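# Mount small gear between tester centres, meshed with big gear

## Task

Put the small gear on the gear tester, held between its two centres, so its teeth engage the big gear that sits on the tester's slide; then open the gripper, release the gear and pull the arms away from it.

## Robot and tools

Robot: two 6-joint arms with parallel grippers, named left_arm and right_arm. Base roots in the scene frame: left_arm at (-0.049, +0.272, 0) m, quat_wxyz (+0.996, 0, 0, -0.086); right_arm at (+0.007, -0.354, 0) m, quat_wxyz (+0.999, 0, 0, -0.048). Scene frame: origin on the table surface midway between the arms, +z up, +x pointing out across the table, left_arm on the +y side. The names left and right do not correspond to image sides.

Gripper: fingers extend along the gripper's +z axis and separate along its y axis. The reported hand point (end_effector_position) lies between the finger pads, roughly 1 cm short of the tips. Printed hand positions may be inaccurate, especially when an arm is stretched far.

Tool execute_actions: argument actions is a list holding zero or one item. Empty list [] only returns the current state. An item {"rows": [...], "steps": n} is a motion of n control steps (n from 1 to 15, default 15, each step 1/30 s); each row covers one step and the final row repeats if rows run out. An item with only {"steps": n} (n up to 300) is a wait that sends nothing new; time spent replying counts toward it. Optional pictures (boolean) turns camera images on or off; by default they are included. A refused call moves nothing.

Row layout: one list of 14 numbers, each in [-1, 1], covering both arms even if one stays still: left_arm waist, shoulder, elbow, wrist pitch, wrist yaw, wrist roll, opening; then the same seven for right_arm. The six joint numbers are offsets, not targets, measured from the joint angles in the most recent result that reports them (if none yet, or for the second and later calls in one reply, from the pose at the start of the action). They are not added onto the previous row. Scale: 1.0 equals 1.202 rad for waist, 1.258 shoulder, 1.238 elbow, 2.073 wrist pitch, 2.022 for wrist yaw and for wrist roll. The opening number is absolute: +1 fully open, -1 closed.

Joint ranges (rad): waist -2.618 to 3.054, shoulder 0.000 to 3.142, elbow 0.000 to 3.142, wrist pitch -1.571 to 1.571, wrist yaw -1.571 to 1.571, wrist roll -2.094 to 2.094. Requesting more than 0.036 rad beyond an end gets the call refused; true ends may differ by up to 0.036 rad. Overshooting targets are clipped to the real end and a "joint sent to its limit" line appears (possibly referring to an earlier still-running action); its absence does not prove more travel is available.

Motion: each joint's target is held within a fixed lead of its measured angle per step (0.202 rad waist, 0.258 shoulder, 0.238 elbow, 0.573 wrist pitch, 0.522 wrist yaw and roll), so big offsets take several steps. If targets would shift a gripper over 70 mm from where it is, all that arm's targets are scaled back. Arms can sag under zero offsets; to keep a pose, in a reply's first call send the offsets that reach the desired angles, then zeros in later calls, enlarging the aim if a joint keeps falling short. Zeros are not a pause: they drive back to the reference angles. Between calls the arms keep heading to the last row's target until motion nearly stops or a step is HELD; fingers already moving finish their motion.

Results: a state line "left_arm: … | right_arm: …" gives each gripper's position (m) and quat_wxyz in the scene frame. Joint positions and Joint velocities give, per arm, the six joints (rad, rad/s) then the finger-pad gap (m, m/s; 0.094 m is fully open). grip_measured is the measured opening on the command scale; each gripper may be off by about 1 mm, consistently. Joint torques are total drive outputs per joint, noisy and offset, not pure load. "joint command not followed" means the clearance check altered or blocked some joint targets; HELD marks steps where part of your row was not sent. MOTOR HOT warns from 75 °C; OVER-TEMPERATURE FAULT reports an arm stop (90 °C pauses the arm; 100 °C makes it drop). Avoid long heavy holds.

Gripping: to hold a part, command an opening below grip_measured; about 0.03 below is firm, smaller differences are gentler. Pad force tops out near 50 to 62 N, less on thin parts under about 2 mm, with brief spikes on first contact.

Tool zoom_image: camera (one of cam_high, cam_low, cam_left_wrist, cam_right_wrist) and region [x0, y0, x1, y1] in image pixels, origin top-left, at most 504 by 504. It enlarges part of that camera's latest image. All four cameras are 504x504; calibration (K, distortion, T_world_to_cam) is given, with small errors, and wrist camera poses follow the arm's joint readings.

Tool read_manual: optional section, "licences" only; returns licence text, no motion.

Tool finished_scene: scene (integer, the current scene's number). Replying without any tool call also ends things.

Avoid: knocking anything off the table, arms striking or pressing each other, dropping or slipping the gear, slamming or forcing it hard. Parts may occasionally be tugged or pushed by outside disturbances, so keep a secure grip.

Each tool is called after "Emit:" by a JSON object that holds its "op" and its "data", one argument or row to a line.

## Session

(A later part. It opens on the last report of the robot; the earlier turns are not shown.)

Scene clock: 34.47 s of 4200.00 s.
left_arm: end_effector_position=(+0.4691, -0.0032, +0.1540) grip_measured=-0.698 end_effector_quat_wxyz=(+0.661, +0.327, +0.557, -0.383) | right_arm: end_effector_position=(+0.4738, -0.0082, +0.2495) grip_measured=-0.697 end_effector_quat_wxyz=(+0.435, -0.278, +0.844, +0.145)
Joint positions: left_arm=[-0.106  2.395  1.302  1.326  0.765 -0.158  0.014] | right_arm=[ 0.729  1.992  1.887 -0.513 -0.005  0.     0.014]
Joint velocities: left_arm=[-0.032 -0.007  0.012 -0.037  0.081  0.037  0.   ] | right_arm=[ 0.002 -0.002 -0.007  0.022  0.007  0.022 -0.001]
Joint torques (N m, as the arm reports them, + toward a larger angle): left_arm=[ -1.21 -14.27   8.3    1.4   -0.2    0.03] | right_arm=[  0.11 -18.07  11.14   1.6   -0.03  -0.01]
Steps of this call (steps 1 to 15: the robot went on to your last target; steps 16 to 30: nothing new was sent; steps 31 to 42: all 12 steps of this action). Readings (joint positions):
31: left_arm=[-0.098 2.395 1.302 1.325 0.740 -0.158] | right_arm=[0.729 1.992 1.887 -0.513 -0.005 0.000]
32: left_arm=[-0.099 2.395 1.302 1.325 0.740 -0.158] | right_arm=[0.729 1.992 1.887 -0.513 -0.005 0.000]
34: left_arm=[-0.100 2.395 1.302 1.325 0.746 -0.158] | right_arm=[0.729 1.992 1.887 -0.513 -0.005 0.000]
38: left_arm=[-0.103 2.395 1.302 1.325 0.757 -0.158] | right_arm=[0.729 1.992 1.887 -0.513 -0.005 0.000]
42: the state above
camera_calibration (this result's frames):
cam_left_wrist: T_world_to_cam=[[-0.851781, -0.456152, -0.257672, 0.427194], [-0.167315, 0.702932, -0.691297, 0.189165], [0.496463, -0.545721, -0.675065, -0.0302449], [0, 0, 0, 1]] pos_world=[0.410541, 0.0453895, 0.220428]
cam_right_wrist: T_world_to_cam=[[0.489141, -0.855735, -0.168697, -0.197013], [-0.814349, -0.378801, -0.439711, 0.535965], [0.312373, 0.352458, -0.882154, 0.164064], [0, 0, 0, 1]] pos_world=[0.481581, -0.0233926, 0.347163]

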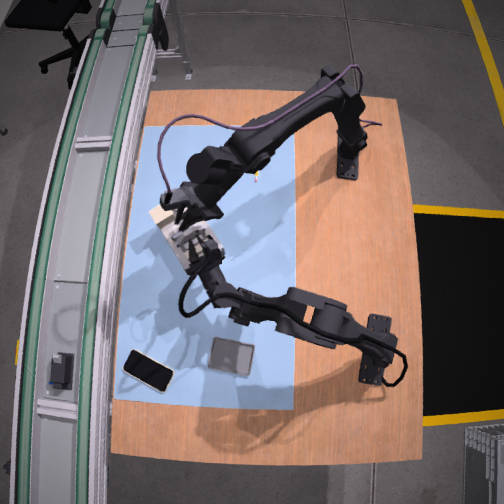

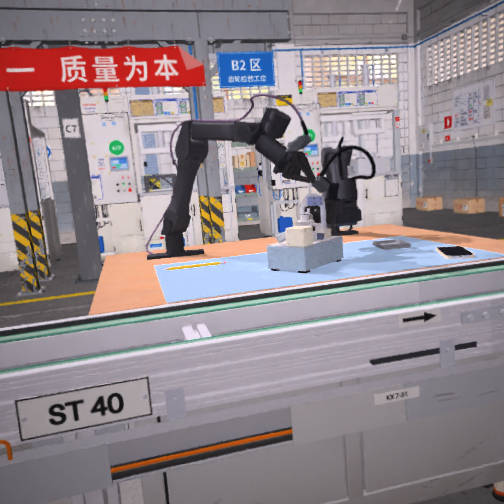

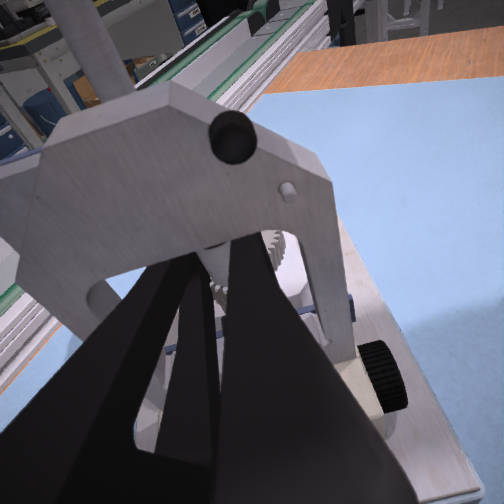

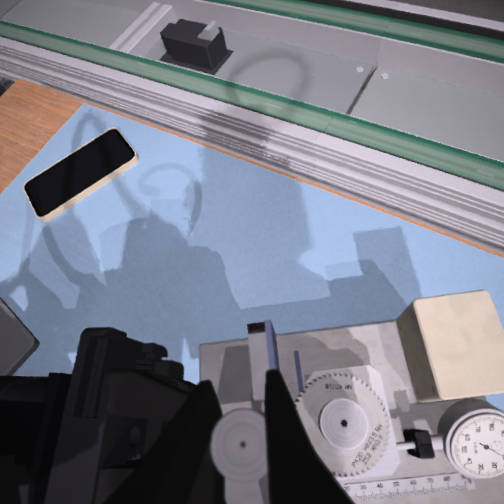

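Emit:
{"op": "execute_actions", "data": {
  "actions": [
    {"rows":[[-0.002,0,0.02,0,-0.005,0,-0.76,0,-0.055,0.045,0,0,0,-0.76],[-0.002,0,0.02,0,-0.011,0,-0.76,0,-0.055,0.045,0,0,0,-0.76],[-0.002,0,0.02,0,-0.017,0,-0.76,0,-0.055,0.045,0,0,0,-0.76],[-0.002,0,0.02,0,-0.023,0,-0.76,0,-0.055,0.045,0,0,0,-0.76],[-0.002,0,0.02,0,-0.029,0,-0.76,0,-0.055,0.045,0,0,0,-0.76]],"steps":15}
  ]
}}

Emit:
{"op": "execute_actions", "data": {
  "actions": [
    {"steps":10}
  ]
}}

Emit:
{"op": "zoom_image", "data": {
  "camera": "cam_low",
  "region": [290,185,340,235]
}}

Scene clock: 36.33 s of 4200.00 s.
left_arm: end_effector_position=(+0.4695, -0.0049, +0.1543) grip_measured=-0.698 end_effector_quat_wxyz=(+0.662, +0.324, +0.558, -0.382) | right_arm: end_effector_position=(+0.4738, -0.0082, +0.2495) grip_measured=-0.697 end_effector_quat_wxyz=(+0.435, -0.278, +0.844, +0.145)
Joint positions: left_arm=[-0.111  2.395  1.302  1.325  0.753 -0.158  0.014] | right_arm=[ 0.729  1.992  1.887 -0.513 -0.005  0.     0.014]
Joint velocities: left_arm=[-0.012 -0.012  0.017 -0.11  -0.125 -0.007 -0.   ] | right_arm=[-0.002 -0.007 -0.037 -0.007 -0.051 -0.007 -0.001]
Joint torques (N m, as the arm reports them, + toward a larger angle): left_arm=[  0.22 -14.34   8.37   1.34  -0.48   0.04] | right_arm=[  0.1  -18.07  11.13   1.6   -0.03  -0.01]
Steps of this call (steps 1 to 30: the robot went on to your last target; steps 31 to 41: nothing new was sent; steps 42 to 56: all 15 steps of this action). Readings (joint positions):
42: left_arm=[-0.111 2.395 1.302 1.326 0.782 -0.158] | right_arm=[0.729 1.992 1.887 -0.513 -0.005 0.000]
43: left_arm=[-0.111 2.395 1.302 1.326 0.782 -0.158] | right_arm=[0.729 1.992 1.887 -0.513 -0.005 0.000]
45: left_arm=[-0.111 2.395 1.302 1.326 0.778 -0.158] | right_arm=[0.729 1.992 1.887 -0.513 -0.005 0.000]
49: left_arm=[-0.111 2.395 1.302 1.326 0.763 -0.158] | right_arm=[0.729 1.992 1.887 -0.513 -0.005 0.000]
56: the state above
camera_calibration (this result's frames):
cam_left_wrist: T_world_to_cam=[[-0.849073, -0.462379, -0.255502, 0.425195], [-0.172694, 0.700019, -0.692929, 0.193345], [0.499252, -0.544223, -0.674217, -0.0325885], [0, 0, 0, 1]] pos_world=[0.410681, 0.0435209, 0.220641]
cam_right_wrist: T_world_to_cam=[[0.489141, -0.855735, -0.168697, -0.197013], [-0.814349, -0.378801, -0.439711, 0.535965], [0.312373, 0.352458, -0.882154, 0.164064], [0, 0, 0, 1]] pos_world=[0.481581, -0.0233926, 0.347163]

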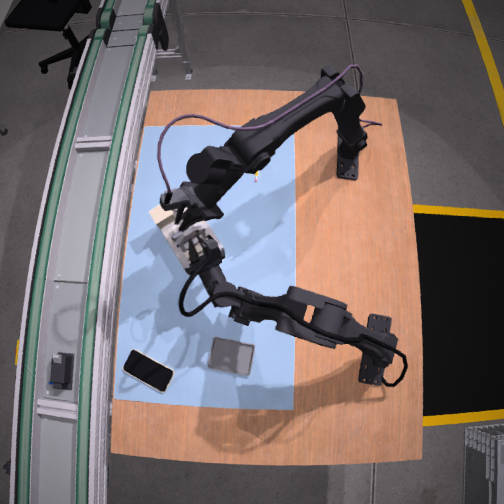

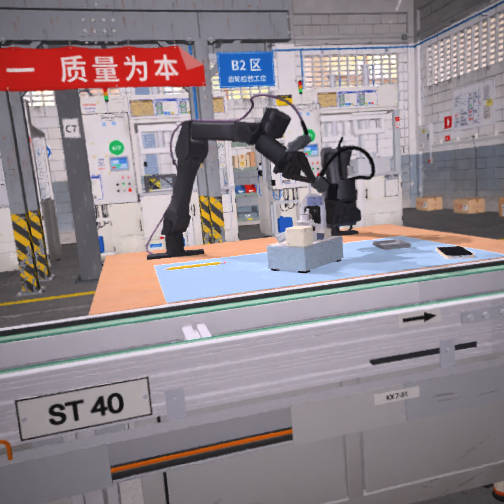

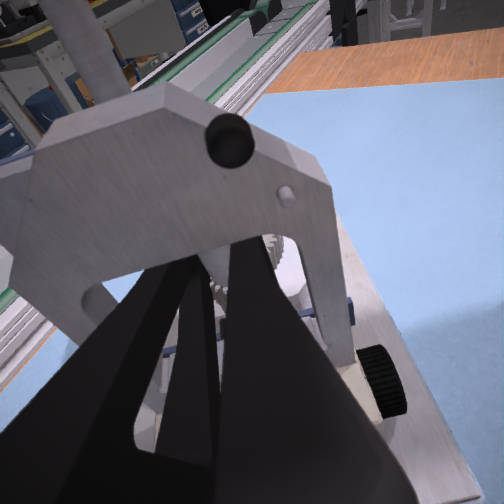

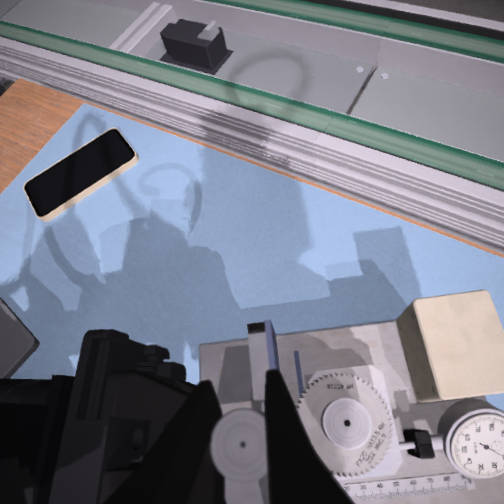

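Scene clock: 36.67 s of 4200.00 s.
left_arm: end_effector_position=(+0.4702, -0.0045, +0.1542) grip_measured=-0.698 end_effector_quat_wxyz=(+0.663, +0.322, +0.558, -0.381) | right_arm: end_effector_position=(+0.4738, -0.0082, +0.2495) grip_measured=-0.697 end_effector_quat_wxyz=(+0.435, -0.278, +0.844, +0.145)
Joint positions: left_arm=[-0.111  2.395  1.302  1.325  0.749 -0.158  0.014] | right_arm=[ 0.729  1.992  1.887 -0.513 -0.005  0.     0.014]
Joint velocities: left_arm=[-0.012 -0.002 -0.007 -0.066 -0.095  0.007  0.   ] | right_arm=[-0.012 -0.002  0.012 -0.037  0.022  0.007  0.   ]
Joint torques (N m, as the arm reports them, + toward a larger angle): left_arm=[  0.13 -14.46   8.23   1.43  -0.47   0.02] | right_arm=[  0.09 -18.09  11.14   1.6   -0.03  -0.01]
Steps of this call (steps 1 to 10: the robot went on to your last target). Readings (joint positions):
1: left_arm=[-0.111 2.395 1.302 1.325 0.753 -0.158] | right_arm=[0.729 1.992 1.887 -0.513 -0.005 0.000]
2: left_arm=[-0.111 2.395 1.302 1.325 0.752 -0.158] | right_arm=[0.729 1.992 1.887 -0.513 -0.005 0.000]
4: left_arm=[-0.111 2.395 1.302 1.325 0.751 -0.158] | right_arm=[0.729 1.992 1.887 -0.513 -0.005 0.000]
8: left_arm=[-0.111 2.395 1.302 1.325 0.749 -0.158] | right_arm=[0.729 1.992 1.887 -0.513 -0.005 0.000]
10: the state above
camera_calibration (this result's frames):
cam_left_wrist: T_world_to_cam=[[-0.847433, -0.466025, -0.254319, 0.424955], [-0.176245, 0.698811, -0.693254, 0.194888], [0.500795, -0.542664, -0.674329, -0.0334371], [0, 0, 0, 1]] pos_world=[0.411214, 0.0437044, 0.220634]
cam_right_wrist: T_world_to_cam=[[0.489141, -0.855735, -0.168697, -0.197013], [-0.814349, -0.378801, -0.439711, 0.535965], [0.312373, 0.352458, -0.882154, 0.164064], [0, 0, 0, 1]] pos_world=[0.481581, -0.0233926, 0.347163]

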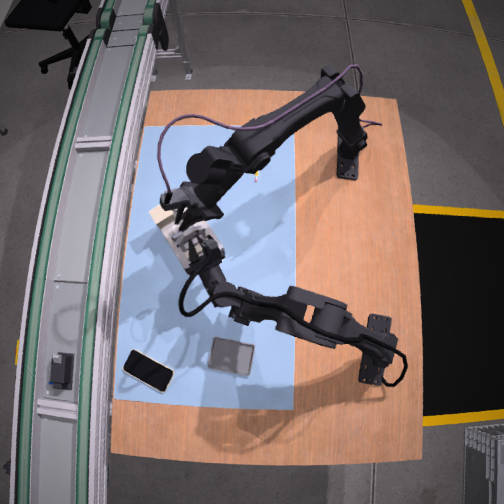

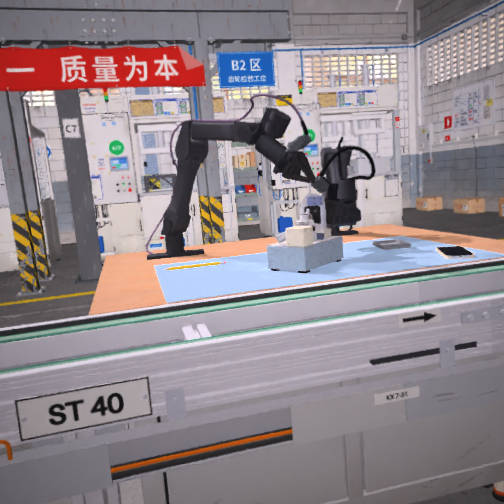

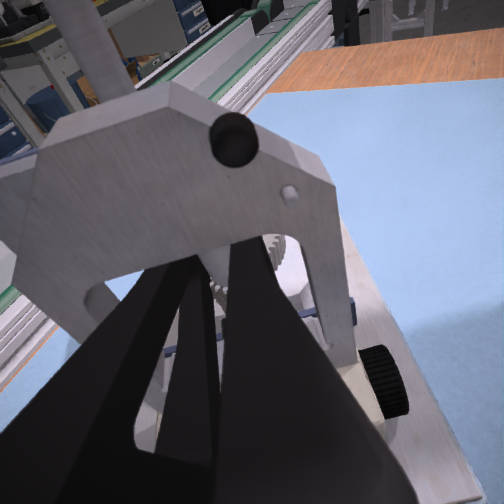

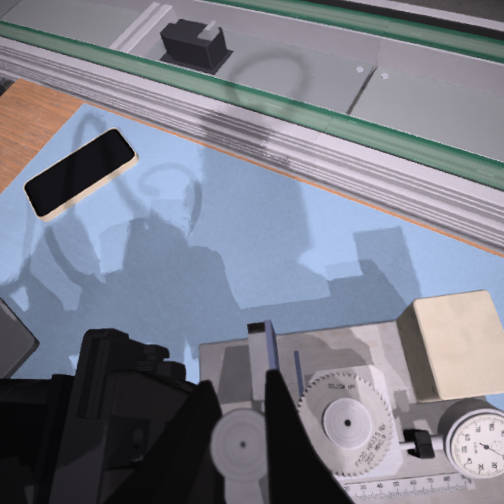

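Region (290, 185, 340, 235) of cam_low's 504x504 image, scaled by 10.080, with more detail than that image has.

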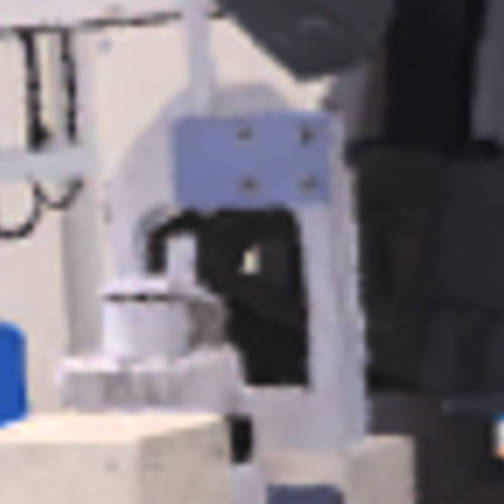

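Emit:
{"op": "execute_actions", "data": {
  "actions": [
    {"rows":[[0.008,0,0.02,0,-0.027,0,-0.76,0,-0.055,0.045,0,0,0,-0.76]],"steps":15}
  ],
  "pictures": false
}}

Emit:
{"op": "execute_actions", "data": {
  "actions": [
    {"steps":15}
  ]
}}

Emit:
{"op": "zoom_image", "data": {
  "camera": "cam_low",
  "region": [290,185,340,235]
}}

Scene clock: 38.83 s of 4200.00 s.
left_arm: end_effector_position=(+0.4792, +0.0053, +0.1543) grip_measured=-0.698 end_effector_quat_wxyz=(+0.671, +0.305, +0.567, -0.368) | right_arm: end_effector_position=(+0.4738, -0.0082, +0.2495) grip_measured=-0.697 end_effector_quat_wxyz=(+0.435, -0.278, +0.844, +0.145)
Joint positions: left_arm=[-0.099  2.395  1.302  1.32   0.711 -0.158  0.014] | right_arm=[ 0.729  1.992  1.887 -0.513 -0.005  0.     0.014]
Joint velocities: left_arm=[ 0.002  0.007  0.027 -0.037 -0.051 -0.066  0.   ] | right_arm=[-0.017 -0.002  0.002 -0.007 -0.051 -0.037 -0.   ]
Joint torques (N m, as the arm reports them, + toward a larger angle): left_arm=[ -0.21 -14.41   8.28   1.46  -0.15   0.  ] | right_arm=[  0.11 -18.07  11.14   1.6   -0.03  -0.01]
Steps of this call (steps 1 to 15: the robot went on to your last target; steps 16 to 50: nothing new was sent; steps 51 to 65: all 15 steps of this action). Readings (joint positions):
51: left_arm=[-0.111 2.395 1.302 1.325 0.746 -0.158] | right_arm=[0.729 1.992 1.887 -0.513 -0.005 0.000]
52: left_arm=[-0.110 2.395 1.302 1.324 0.744 -0.158] | right_arm=[0.729 1.992 1.887 -0.513 -0.005 0.000]
54: left_arm=[-0.109 2.395 1.302 1.324 0.738 -0.158] | right_arm=[0.729 1.992 1.887 -0.513 -0.005 0.000]
58: left_arm=[-0.103 2.395 1.302 1.322 0.727 -0.158] | right_arm=[0.729 1.992 1.887 -0.513 -0.005 0.000]
65: the state above

Scene clock: 39.33 s of 4200.00 s.
left_arm: end_effector_position=(+0.4798, +0.0057, +0.1543) grip_measured=-0.698 end_effector_quat_wxyz=(+0.672, +0.303, +0.568, -0.367) | right_arm: end_effector_position=(+0.4738, -0.0082, +0.2495) grip_measured=-0.697 end_effector_quat_wxyz=(+0.435, -0.278, +0.844, +0.145)
Joint positions: left_arm=[-0.099  2.395  1.302  1.319  0.707 -0.158  0.014] | right_arm=[ 0.729  1.992  1.887 -0.513 -0.005  0.     0.014]
Joint velocities: left_arm=[-0.002  0.012 -0.017 -0.066  0.022 -0.007 -0.001] | right_arm=[ 0.002  0.012  0.007  0.007 -0.051 -0.022  0.001]
Joint torques (N m, as the arm reports them, + toward a larger angle): left_arm=[ -0.26 -14.46   8.34   1.44  -0.22   0.  ] | right_arm=[  0.09 -18.06  11.14   1.6   -0.03  -0.01]
Steps of this call (steps 1 to 15: the robot went on to your last target). Readings (joint positions):
1: left_arm=[-0.099 2.395 1.302 1.320 0.710 -0.158] | right_arm=[0.729 1.992 1.887 -0.513 -0.005 0.000]
2: left_arm=[-0.099 2.395 1.302 1.320 0.709 -0.158] | right_arm=[0.729 1.992 1.887 -0.513 -0.005 0.000]
4: left_arm=[-0.099 2.395 1.302 1.320 0.708 -0.158] | right_arm=[0.729 1.992 1.887 -0.513 -0.005 0.000]
8: left_arm=[-0.099 2.395 1.302 1.319 0.707 -0.158] | right_arm=[0.729 1.992 1.887 -0.513 -0.005 0.000]
15: the state above
All arms were judged still, so your last target was given up. Only a new action makes them travel on or press farther. Fingers that are still opening or closing keep moving.
camera_calibration (this result's frames):
cam_left_wrist: T_world_to_cam=[[-0.823408, -0.512308, -0.244009, 0.425085], [-0.218313, 0.682915, -0.697113, 0.210391], [0.523774, -0.520738, -0.674161, -0.0438681], [0, 0, 0, 1]] pos_world=[0.418926, 0.0512515, 0.220817]
cam_right_wrist: T_world_to_cam=[[0.489141, -0.855735, -0.168697, -0.197013], [-0.814349, -0.378801, -0.439711, 0.535965], [0.312373, 0.352458, -0.882154, 0.164064], [0, 0, 0, 1]] pos_world=[0.481581, -0.0233926, 0.347163]

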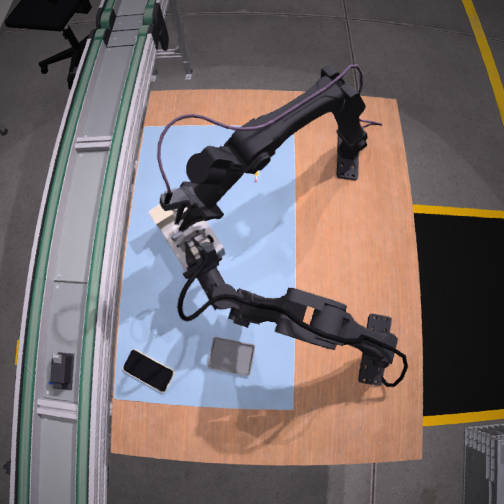

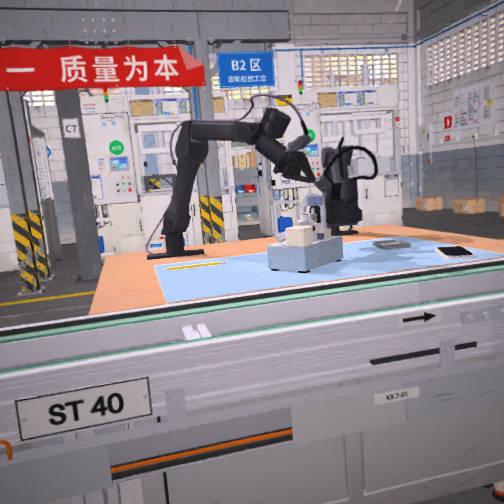

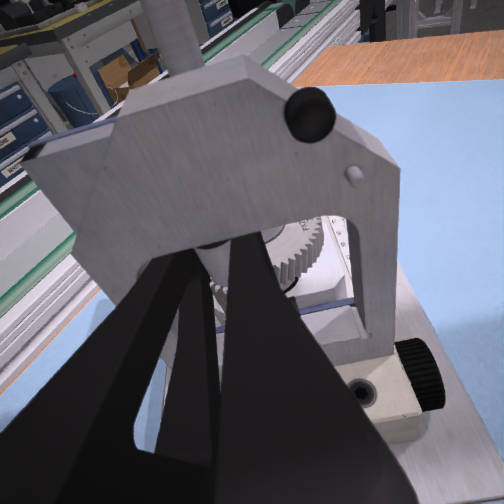

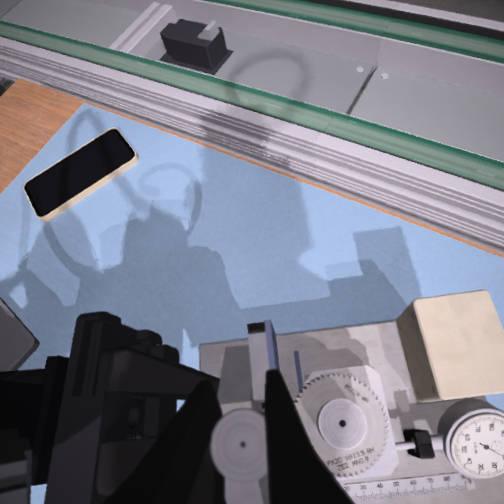

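Region (290, 185, 340, 235) of cam_low's 504x504 image, scaled by 10.080, with more detail than that image has.

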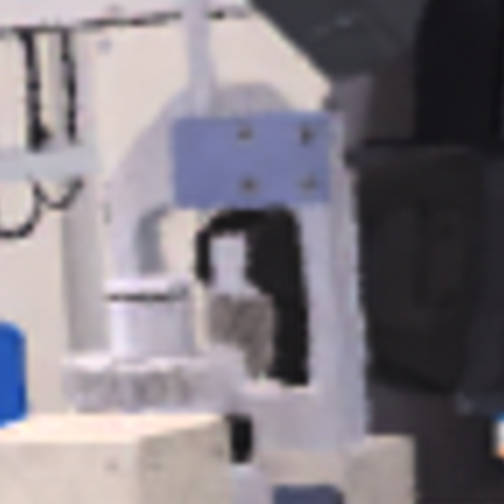

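Emit:
{"op": "execute_actions", "data": {
  "actions": [
    {"rows":[[-0.012,0,0.02,0,0.008,0,-0.76,0,-0.055,0.045,0,0,0,-0.76],[-0.018,0,0.02,0,0.008,0,-0.76,0,-0.055,0.045,0,0,0,-0.76],[-0.023,0,0.02,0,0.008,0,-0.76,0,-0.055,0.045,0,0,0,-0.76]],"steps":15}
  ],
  "pictures": false
}}

Emit:
{"op": "execute_actions", "data": {
  "actions": [
    {"rows":[[-0.008,0,0.02,0,-0.003,0,-0.76,0,-0.055,0.045,0,0,0,-0.76]],"steps":4}
  ]
}}

Emit:
{"op": "zoom_image", "data": {
  "camera": "cam_low",
  "region": [290,185,340,235]
}}

Scene clock: 41.00 s of 4200.00 s.
left_arm: end_effector_position=(+0.4792, +0.0048, +0.1542) grip_measured=-0.698 end_effector_quat_wxyz=(+0.671, +0.304, +0.568, -0.368) | right_arm: end_effector_position=(+0.4738, -0.0082, +0.2495) grip_measured=-0.697 end_effector_quat_wxyz=(+0.435, -0.278, +0.844, +0.145)
Joint positions: left_arm=[-0.101  2.395  1.302  1.319  0.709 -0.158  0.014] | right_arm=[ 0.729  1.992  1.887 -0.513 -0.005  0.     0.014]
Joint velocities: left_arm=[-0.002 -0.007 -0.007  0.022  0.022 -0.007 -0.001] | right_arm=[-0.007 -0.007 -0.002  0.022 -0.081 -0.051 -0.001]
Joint torques (N m, as the arm reports them, + toward a larger angle): left_arm=[ -1.89 -14.36   8.32   1.41   0.03   0.01] | right_arm=[  0.11 -18.08  11.15   1.6   -0.03  -0.01]
Steps of this call (steps 1 to 35: nothing new was sent; steps 36 to 50: all 15 steps of this action). Readings (joint positions):
36: left_arm=[-0.099 2.395 1.302 1.319 0.707 -0.158] | right_arm=[0.729 1.992 1.887 -0.513 -0.005 0.000]
37: left_arm=[-0.099 2.395 1.302 1.319 0.709 -0.158] | right_arm=[0.729 1.992 1.887 -0.513 -0.005 0.000]
39: left_arm=[-0.100 2.395 1.302 1.319 0.709 -0.158] | right_arm=[0.729 1.992 1.887 -0.513 -0.005 0.000]
43: left_arm=[-0.101 2.395 1.302 1.319 0.709 -0.158] | right_arm=[0.729 1.992 1.887 -0.513 -0.005 0.000]
50: the state above

Scene clock: 41.13 s of 4200.00 s.
left_arm: end_effector_position=(+0.4792, +0.0048, +0.1542) grip_measured=-0.698 end_effector_quat_wxyz=(+0.671, +0.304, +0.568, -0.368) | right_arm: end_effector_position=(+0.4738, -0.0082, +0.2495) grip_measured=-0.697 end_effector_quat_wxyz=(+0.435, -0.278, +0.844, +0.145)
Joint positions: left_arm=[-0.101  2.395  1.302  1.319  0.709 -0.158  0.014] | right_arm=[ 0.729  1.992  1.887 -0.513 -0.005  0.     0.014]
Joint velocities: left_arm=[ 0.002  0.007  0.002  0.022  0.037  0.037 -0.   ] | right_arm=[-0.012 -0.002 -0.017  0.037 -0.066 -0.022 -0.   ]
Joint torques (N m, as the arm reports them, + toward a larger angle): left_arm=[ -0.68 -14.35   8.49   1.38  -0.12   0.01] | right_arm=[  0.11 -18.07  11.13   1.6   -0.03  -0.01]
Steps of this call (steps 1 to 4: all 4 steps of this action). Readings (joint positions):
1: left_arm=[-0.101 2.395 1.302 1.319 0.709 -0.158] | right_arm=[0.729 1.992 1.887 -0.513 -0.005 0.000]
2: left_arm=[-0.101 2.395 1.302 1.319 0.709 -0.158] | right_arm=[0.729 1.992 1.887 -0.513 -0.005 0.000]
4: the state above
camera_calibration (this result's frames):
cam_left_wrist: T_world_to_cam=[[-0.825188, -0.50938, -0.244125, 0.424969], [-0.216166, 0.684064, -0.696655, 0.209629], [0.52186, -0.522099, -0.674592, -0.0430811], [0, 0, 0, 1]] pos_world=[0.418476, 0.0505785, 0.220722]
cam_right_wrist: T_world_to_cam=[[0.489141, -0.855735, -0.168697, -0.197013], [-0.814349, -0.378801, -0.439711, 0.535965], [0.312373, 0.352458, -0.882154, 0.164064], [0, 0, 0, 1]] pos_world=[0.481581, -0.0233926, 0.347163]

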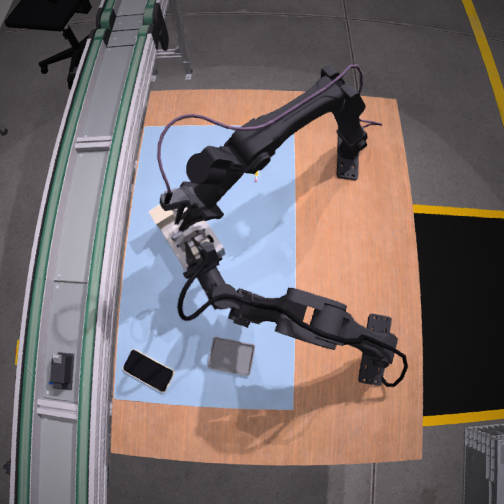

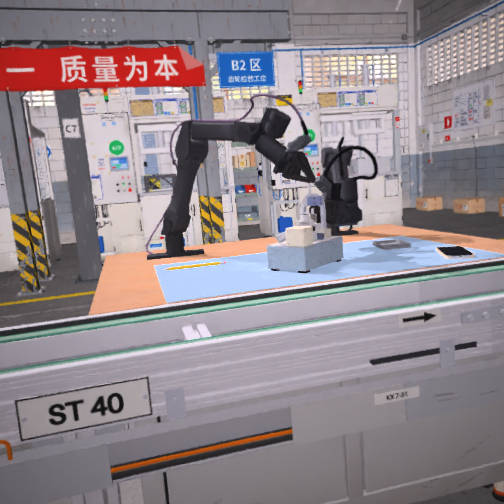

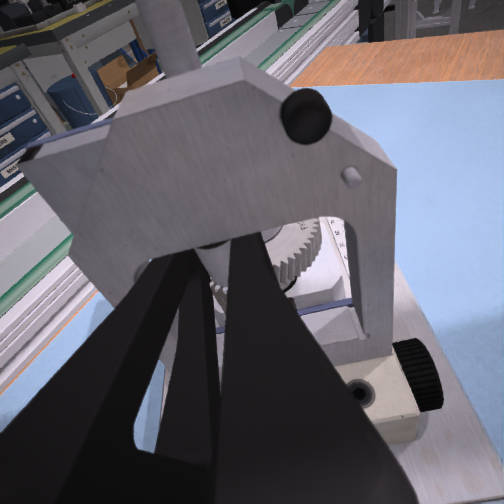

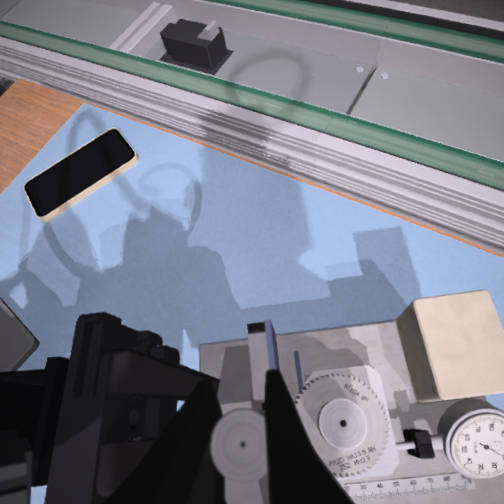

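Region (290, 185, 340, 235) of cam_low's 504x504 image, scaled by 10.080, with more detail than that image has.

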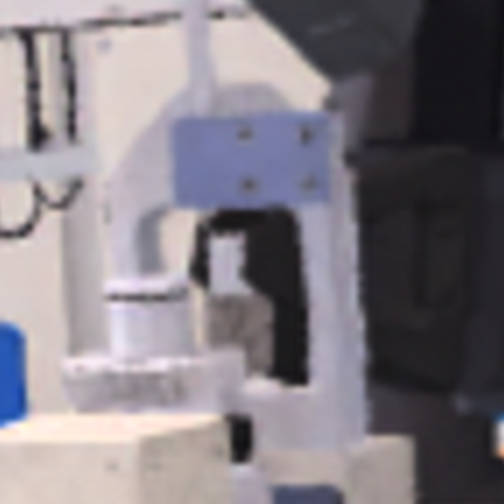

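Emit:
{"op": "execute_actions", "data": {
  "actions": [
    {"rows":[[-0.025,0,0.02,0,0.018,0,-0.76,0,-0.055,0.045,0,0,0,-0.76]],"steps":9}
  ],
  "pictures": false
}}

Emit:
{"op": "execute_actions", "data": {
  "actions": [
    {"rows":[[-0.01,0,0.02,0,-0.003,0,-0.76,0,-0.055,0.045,0,0,0,-0.76]],"steps":5}
  ]
}}

Emit:
{"op": "zoom_image", "data": {
  "camera": "cam_low",
  "region": [290,185,340,235]
}}

Scene clock: 42.43 s of 4200.00 s.
left_arm: end_effector_position=(+0.4743, -0.0001, +0.1535) grip_measured=-0.698 end_effector_quat_wxyz=(+0.665, +0.315, +0.564, -0.376) | right_arm: end_effector_position=(+0.4738, -0.0082, +0.2495) grip_measured=-0.697 end_effector_quat_wxyz=(+0.435, -0.278, +0.844, +0.145)
Joint positions: left_arm=[-0.105  2.395  1.302  1.319  0.733 -0.158  0.014] | right_arm=[ 0.729  1.992  1.887 -0.513 -0.005  0.     0.014]
Joint velocities: left_arm=[-0.022 -0.002  0.002 -0.007  0.11  -0.037  0.   ] | right_arm=[ 0.002 -0.002  0.002  0.022  0.022 -0.037  0.002]
Joint torques (N m, as the arm reports them, + toward a larger angle): left_arm=[ -1.66 -14.49   8.38   1.42  -0.05   0.02] | right_arm=[  0.1  -18.08  11.14   1.6   -0.03  -0.01]
Steps of this call (steps 1 to 15: the robot went on to your last target; steps 16 to 30: nothing new was sent; steps 31 to 39: all 9 steps of this action). Readings (joint positions):
31: left_arm=[-0.101 2.395 1.302 1.319 0.712 -0.158] | right_arm=[0.729 1.992 1.887 -0.513 -0.005 0.000]
32: left_arm=[-0.101 2.395 1.302 1.319 0.716 -0.158] | right_arm=[0.729 1.992 1.887 -0.513 -0.005 0.000]
34: left_arm=[-0.101 2.395 1.302 1.319 0.722 -0.158] | right_arm=[0.729 1.992 1.887 -0.513 -0.005 0.000]
38: left_arm=[-0.105 2.395 1.302 1.319 0.731 -0.158] | right_arm=[0.729 1.992 1.887 -0.513 -0.005 0.000]
39: the state above

Scene clock: 42.60 s of 4200.00 s.
left_arm: end_effector_position=(+0.4743, -0.0002, +0.1535) grip_measured=-0.698 end_effector_quat_wxyz=(+0.665, +0.315, +0.564, -0.376) | right_arm: end_effector_position=(+0.4738, -0.0082, +0.2495) grip_measured=-0.697 end_effector_quat_wxyz=(+0.435, -0.278, +0.844, +0.145)
Joint positions: left_arm=[-0.105  2.395  1.302  1.319  0.734 -0.158  0.014] | right_arm=[ 0.729  1.992  1.887 -0.513 -0.005  0.     0.014]
Joint velocities: left_arm=[ 0.002 -0.002  0.027 -0.037  0.022 -0.022  0.   ] | right_arm=[-0.002 -0.007  0.002 -0.007 -0.037 -0.007 -0.   ]
Joint torques (N m, as the arm reports them, + toward a larger angle): left_arm=[ -0.9  -14.43   8.32   1.42  -0.12   0.03] | right_arm=[  0.09 -18.07  11.15   1.61  -0.03  -0.01]
Steps of this call (steps 1 to 5: all 5 steps of this action). Readings (joint positions):
1: left_arm=[-0.105 2.395 1.302 1.319 0.734 -0.158] | right_arm=[0.729 1.992 1.887 -0.513 -0.005 0.000]
2: left_arm=[-0.105 2.395 1.302 1.319 0.734 -0.158] | right_arm=[0.729 1.992 1.887 -0.513 -0.005 0.000]
4: left_arm=[-0.105 2.395 1.302 1.319 0.734 -0.158] | right_arm=[0.729 1.992 1.887 -0.513 -0.005 0.000]
5: the state above
camera_calibration (this result's frames):
cam_left_wrist: T_world_to_cam=[[-0.83928, -0.483824, -0.248042, 0.425432], [-0.195053, 0.693776, -0.693275, 0.201007], [0.507508, -0.53347, -0.676643, -0.0364341], [0, 0, 0, 1]] pos_world=[0.414754, 0.0469441, 0.220225]
cam_right_wrist: T_world_to_cam=[[0.489141, -0.855735, -0.168697, -0.197013], [-0.814349, -0.378801, -0.439711, 0.535965], [0.312373, 0.352458, -0.882154, 0.164064], [0, 0, 0, 1]] pos_world=[0.481581, -0.0233926, 0.347163]

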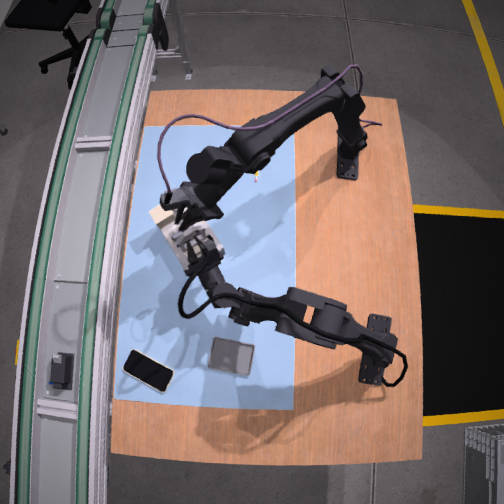

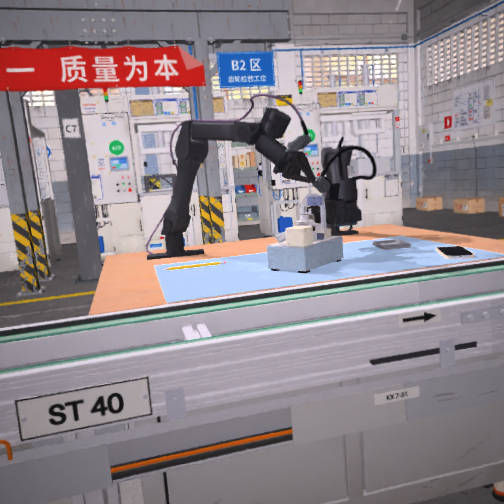

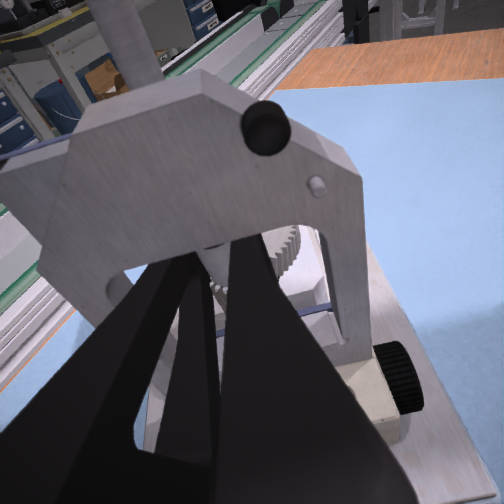

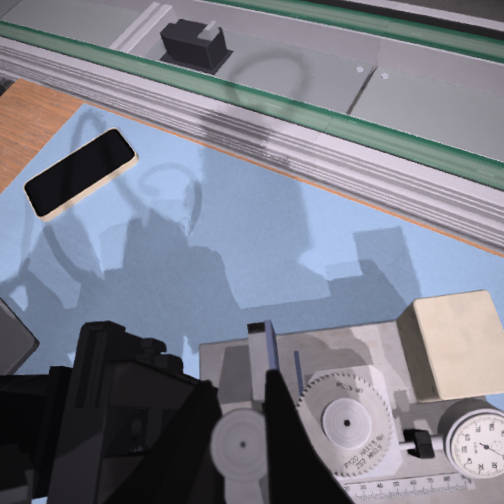

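Region (290, 185, 340, 235) of cam_low's 504x504 image, scaled by 10.080, with more detail than that image has.

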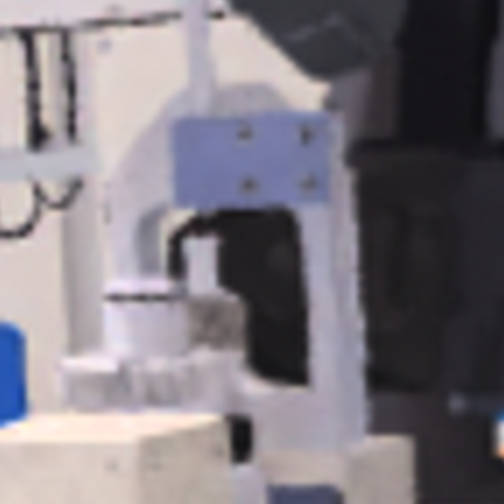

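Emit:
{"op": "execute_actions", "data": {
  "actions": [
    {"rows":[[-0.01,0,0.02,0,-0.017,0,-0.76,0,-0.055,0.045,0,0,0,-0.76],[-0.01,0,0.02,0,-0.017,0,-0.76,0,-0.055,0.045,0,0,0,-0.76],[-0.01,0,0.02,-0.01,-0.017,0,-0.76,0,-0.045,0.03,0,0,0,-0.76],[-0.01,0,0.02,-0.015,-0.014,0,-0.76,0,-0.04,0.024,0,0,0,-0.76],[-0.01,0,0.02,-0.02,-0.01,0,-0.76,0,-0.035,0.018,0,0,0,-0.76],[-0.01,0,0.02,-0.025,-0.01,0,-0.76,0,-0.03,0.012,0.004,0,0,-0.76],[-0.01,0,0.02,-0.025,-0.01,0,-0.76,0,-0.025,0.006,0.006,0,0,-0.76],[-0.01,0,0.02,-0.025,-0.01,0,-0.76,0,-0.02,0,0.008,0,0,-0.76],[-0.01,0,0.02,-0.025,-0.01,0,-0.76,0,-0.015,-0.008,0.01,0,0,-0.76],[-0.01,0,0.02,-0.025,-0.01,0,-0.76,0,-0.01,-0.015,0.01,0,0,-0.76]],"steps":15}
  ],
  "pictures": false
}}

Emit:
{"op": "execute_actions", "data": {
  "actions": [
    {"steps":10}
  ]
}}

Emit:
{"op": "zoom_image", "data": {
  "camera": "cam_low",
  "region": [290,185,340,235]
}}

Scene clock: 44.93 s of 4200.00 s.
left_arm: end_effector_position=(+0.4749, -0.0004, +0.1511) grip_measured=-0.698 end_effector_quat_wxyz=(+0.663, +0.316, +0.567, -0.373) | right_arm: end_effector_position=(+0.4743, -0.0079, +0.2382) grip_measured=-0.697 end_effector_quat_wxyz=(+0.428, -0.279, +0.848, +0.143)
Joint positions: left_arm=[-0.106  2.395  1.302  1.306  0.733 -0.148  0.014] | right_arm=[ 0.729  2.001  1.869 -0.503 -0.005  0.     0.014]
Joint velocities: left_arm=[ 0.002 -0.017  0.012 -0.051 -0.037  0.007 -0.   ] | right_arm=[ 0.002  0.012 -0.007 -0.066 -0.037 -0.037 -0.   ]
Joint torques (N m, as the arm reports them, + toward a larger angle): left_arm=[ -0.78 -14.38   8.26   1.06  -0.27  -0.07] | right_arm=[  0.08 -14.05   6.84   1.71  -0.03   0.  ]
Steps of this call (steps 1 to 15: the robot went on to your last target; steps 16 to 55: nothing new was sent; steps 56 to 70: all 15 steps of this action). Readings (joint positions):
56: left_arm=[-0.105 2.395 1.302 1.319 0.732 -0.158] | right_arm=[0.729 1.992 1.887 -0.513 -0.005 0.000]
57: left_arm=[-0.105 2.395 1.302 1.319 0.730 -0.158] | right_arm=[0.729 1.992 1.887 -0.513 -0.005 0.000]
59: left_arm=[-0.105 2.395 1.302 1.318 0.727 -0.158] | right_arm=[0.729 1.992 1.887 -0.513 -0.005 0.000]
63: left_arm=[-0.105 2.395 1.302 1.316 0.727 -0.158] | right_arm=[0.729 1.997 1.882 -0.513 -0.005 0.000]
70: the state above

Scene clock: 45.27 s of 4200.00 s.
left_arm: end_effector_position=(+0.4749, -0.0004, +0.1511) grip_measured=-0.698 end_effector_quat_wxyz=(+0.663, +0.316, +0.567, -0.373) | right_arm: end_effector_position=(+0.4743, -0.0079, +0.2382) grip_measured=-0.697 end_effector_quat_wxyz=(+0.428, -0.279, +0.848, +0.143)
Joint positions: left_arm=[-0.106  2.395  1.302  1.306  0.733 -0.148  0.014] | right_arm=[ 0.729  2.001  1.869 -0.503 -0.005  0.     0.014]
Joint velocities: left_arm=[-0.002  0.017 -0.012  0.051  0.022 -0.022  0.001] | right_arm=[-0.002 -0.012 -0.002  0.022 -0.022 -0.007  0.001]
Joint torques (N m, as the arm reports them, + toward a larger angle): left_arm=[ -0.91 -14.46   8.37   1.1   -0.24  -0.09] | right_arm=[  0.08 -14.06   6.83   1.72  -0.03  -0.01]
Steps of this call (steps 1 to 10: the robot went on to your last target). Readings (joint positions):
1: left_arm=[-0.106 2.395 1.302 1.306 0.733 -0.148] | right_arm=[0.729 2.001 1.869 -0.503 -0.005 0.000]
2: left_arm=[-0.106 2.395 1.302 1.306 0.733 -0.148] | right_arm=[0.729 2.001 1.869 -0.503 -0.005 0.000]
4: left_arm=[-0.106 2.395 1.302 1.306 0.733 -0.148] | right_arm=[0.729 2.001 1.869 -0.503 -0.005 0.000]
8: left_arm=[-0.106 2.395 1.302 1.306 0.733 -0.148] | right_arm=[0.729 2.001 1.869 -0.503 -0.005 0.000]
10: the state above
camera_calibration (this result's frames):
cam_left_wrist: T_world_to_cam=[[-0.838986, -0.483729, -0.249216, 0.425246], [-0.199145, 0.699167, -0.686663, 0.200531], [0.506403, -0.526471, -0.682924, -0.0370572], [0, 0, 0, 1]] pos_world=[0.415476, 0.0459891, 0.218368]
cam_right_wrist: T_world_to_cam=[[0.48658, -0.857621, -0.166514, -0.198248], [-0.820386, -0.383021, -0.424572, 0.530754], [0.300343, 0.343194, -0.889951, 0.16124], [0, 0, 0, 1]] pos_world=[0.483459, -0.0220681, 0.335828]

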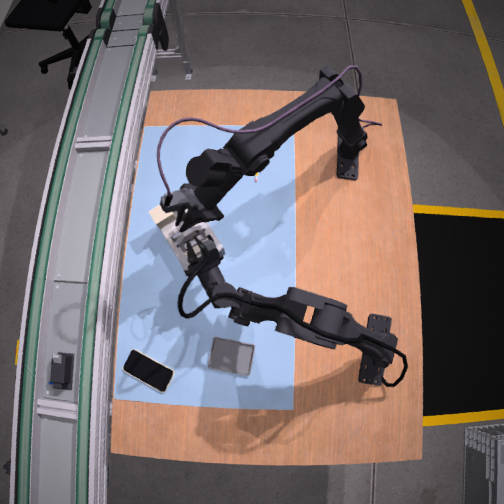

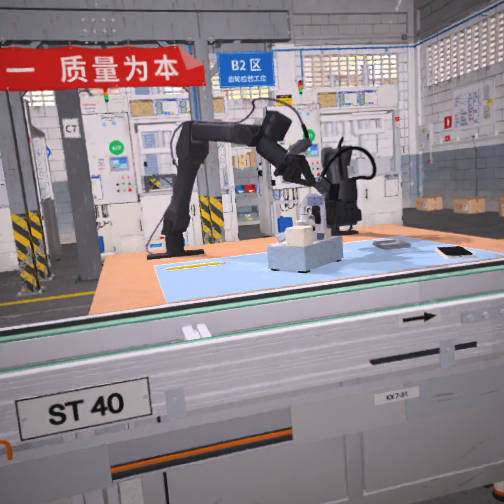

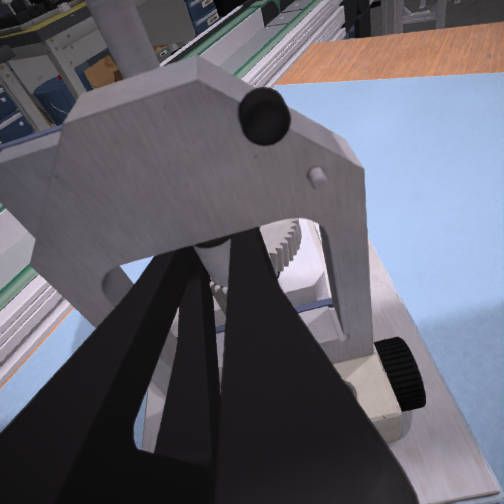

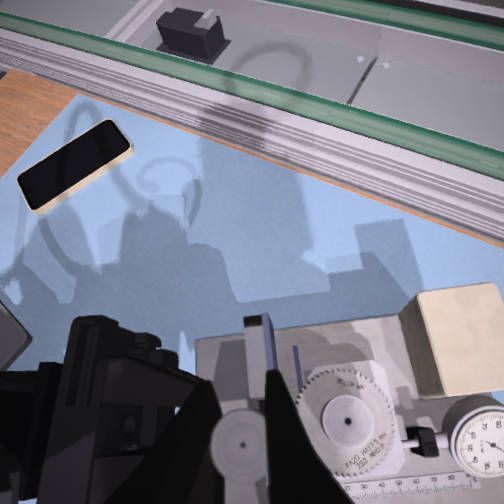

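Region (290, 185, 340, 235) of cam_low's 504x504 image, scaled by 10.080, with more detail than that image has.

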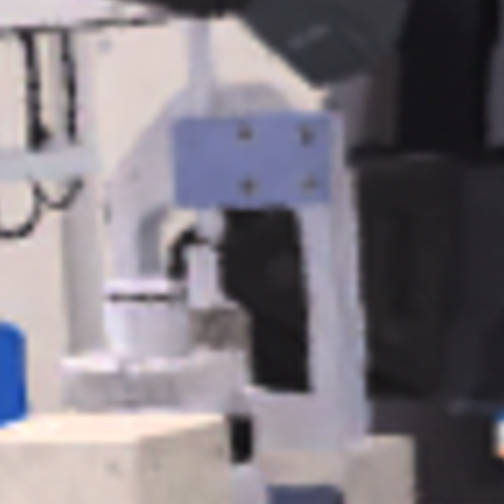

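Emit:
{"op": "execute_actions", "data": {
  "actions": [
    {"rows":[[-0.008,0,0.015,-0.02,0,0.008,-0.73,0,0.004,-0.015,0.01,0,0,-0.76]],"steps":12}
  ],
  "pictures": false
}}

Emit:
{"op": "execute_actions", "data": {
  "actions": [
    {"rows":[[-0.008,0,0.015,-0.01,0,0,-0.705,0,0,-0.01,0.01,0,0,-0.76]],"steps":10}
  ]
}}

Emit:
{"op": "zoom_image", "data": {
  "camera": "cam_low",
  "region": [290,185,340,235]
}}

Scene clock: 46.57 s of 4200.00 s.
left_arm: end_effector_position=(+0.4747, -0.0005, +0.1498) grip_measured=-0.698 end_effector_quat_wxyz=(+0.664, +0.322, +0.565, -0.368) | right_arm: end_effector_position=(+0.4745, -0.0077, +0.2360) grip_measured=-0.697 end_effector_quat_wxyz=(+0.428, -0.279, +0.848, +0.143)
Joint positions: left_arm=[-0.105  2.395  1.302  1.301  0.736 -0.129  0.014] | right_arm=[ 0.729  2.002  1.861 -0.495 -0.005  0.     0.014]
Joint velocities: left_arm=[ 0.012 -0.002 -0.012 -0.022 -0.007 -0.037 -0.   ] | right_arm=[-0.017  0.002 -0.002  0.022  0.007  0.007  0.   ]
Joint torques (N m, as the arm reports them, + toward a larger angle): left_arm=[ -0.68 -14.38   7.67   1.1   -0.14   0.  ] | right_arm=[  0.11 -11.75   6.04   1.74  -0.03  -0.01]
Steps of this call (steps 1 to 15: the robot went on to your last target; steps 16 to 27: nothing new was sent; steps 28 to 39: all 12 steps of this action). Readings (joint positions):
28: left_arm=[-0.106 2.395 1.302 1.305 0.733 -0.144] | right_arm=[0.729 2.002 1.866 -0.500 -0.005 0.000]
29: left_arm=[-0.106 2.395 1.302 1.303 0.735 -0.139] | right_arm=[0.729 2.002 1.863 -0.498 -0.005 0.000]
31: left_arm=[-0.105 2.395 1.302 1.301 0.736 -0.132] | right_arm=[0.729 2.002 1.861 -0.495 -0.005 0.000]
35: left_arm=[-0.105 2.395 1.302 1.301 0.736 -0.129] | right_arm=[0.729 2.002 1.861 -0.495 -0.005 0.000]
39: the state above

Scene clock: 46.90 s of 4200.00 s.
left_arm: end_effector_position=(+0.4747, -0.0005, +0.1498) grip_measured=-0.695 end_effector_quat_wxyz=(+0.664, +0.322, +0.565, -0.368) | right_arm: end_effector_position=(+0.4746, -0.0077, +0.2361) grip_measured=-0.697 end_effector_quat_wxyz=(+0.428, -0.279, +0.848, +0.143)
Joint positions: left_arm=[-0.105  2.395  1.302  1.301  0.737 -0.129  0.014] | right_arm=[ 0.729  2.002  1.861 -0.495 -0.005  0.     0.014]
Joint velocities: left_arm=[-0.002  0.007  0.002 -0.022  0.007 -0.037 -0.001] | right_arm=[-0.002  0.002 -0.002 -0.037 -0.051  0.007 -0.   ]
Joint torques (N m, as the arm reports them, + toward a larger angle): left_arm=[ -0.56 -14.42   7.67   1.22  -0.09   0.02] | right_arm=[  0.11 -12.13   5.94   1.83  -0.02  -0.01]
Steps of this call (steps 1 to 10: all 10 steps of this action). Readings (joint positions):
1: left_arm=[-0.105 2.395 1.302 1.301 0.737 -0.129] | right_arm=[0.729 2.002 1.861 -0.495 -0.005 0.000]
2: left_arm=[-0.105 2.395 1.302 1.301 0.737 -0.129] | right_arm=[0.729 2.002 1.861 -0.495 -0.005 0.000]
4: left_arm=[-0.105 2.395 1.302 1.301 0.737 -0.129] | right_arm=[0.729 2.002 1.861 -0.495 -0.005 0.000]
8: left_arm=[-0.105 2.395 1.302 1.301 0.737 -0.129] | right_arm=[0.729 2.002 1.861 -0.495 -0.005 0.000]
10: the state above
camera_calibration (this result's frames):
cam_left_wrist: T_world_to_cam=[[-0.83639, -0.480275, -0.264174, 0.425761], [-0.191483, 0.707595, -0.680179, 0.195086], [0.513601, -0.518311, -0.68379, -0.0411284], [0, 0, 0, 1]] pos_world=[0.414582, 0.045123, 0.217046]
cam_right_wrist: T_world_to_cam=[[0.48658, -0.857621, -0.166514, -0.198554], [-0.820386, -0.383021, -0.424572, 0.53015], [0.300343, 0.343194, -0.889951, 0.15928], [0, 0, 0, 1]] pos_world=[0.483701, -0.0218901, 0.333776]

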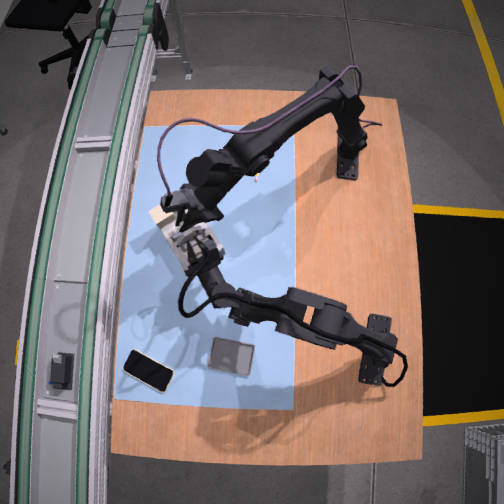

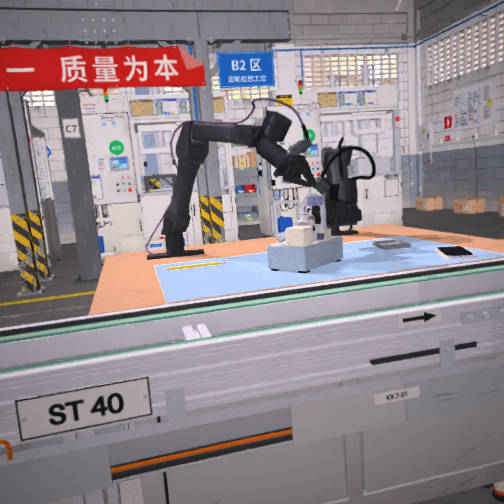

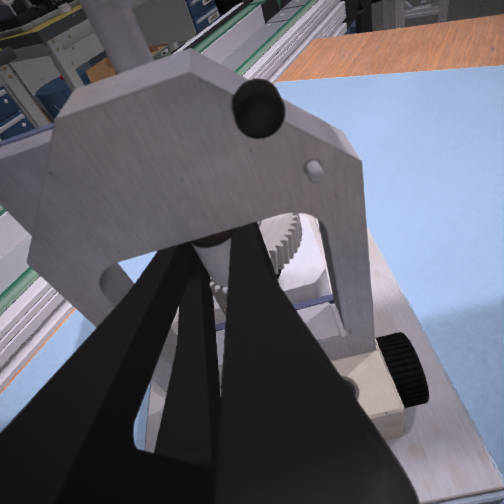

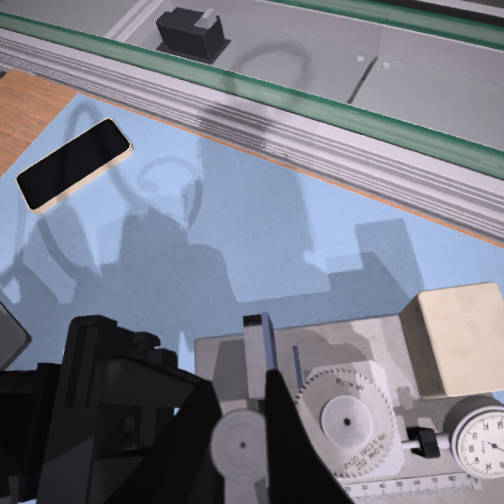

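Region (290, 185, 340, 235) of cam_low's 504x504 image, scaled by 10.080, with more detail than that image has.

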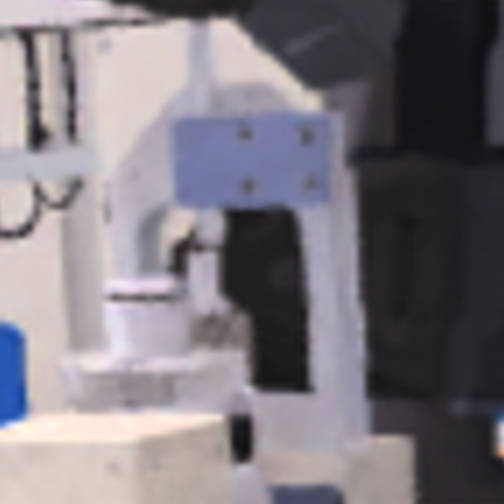

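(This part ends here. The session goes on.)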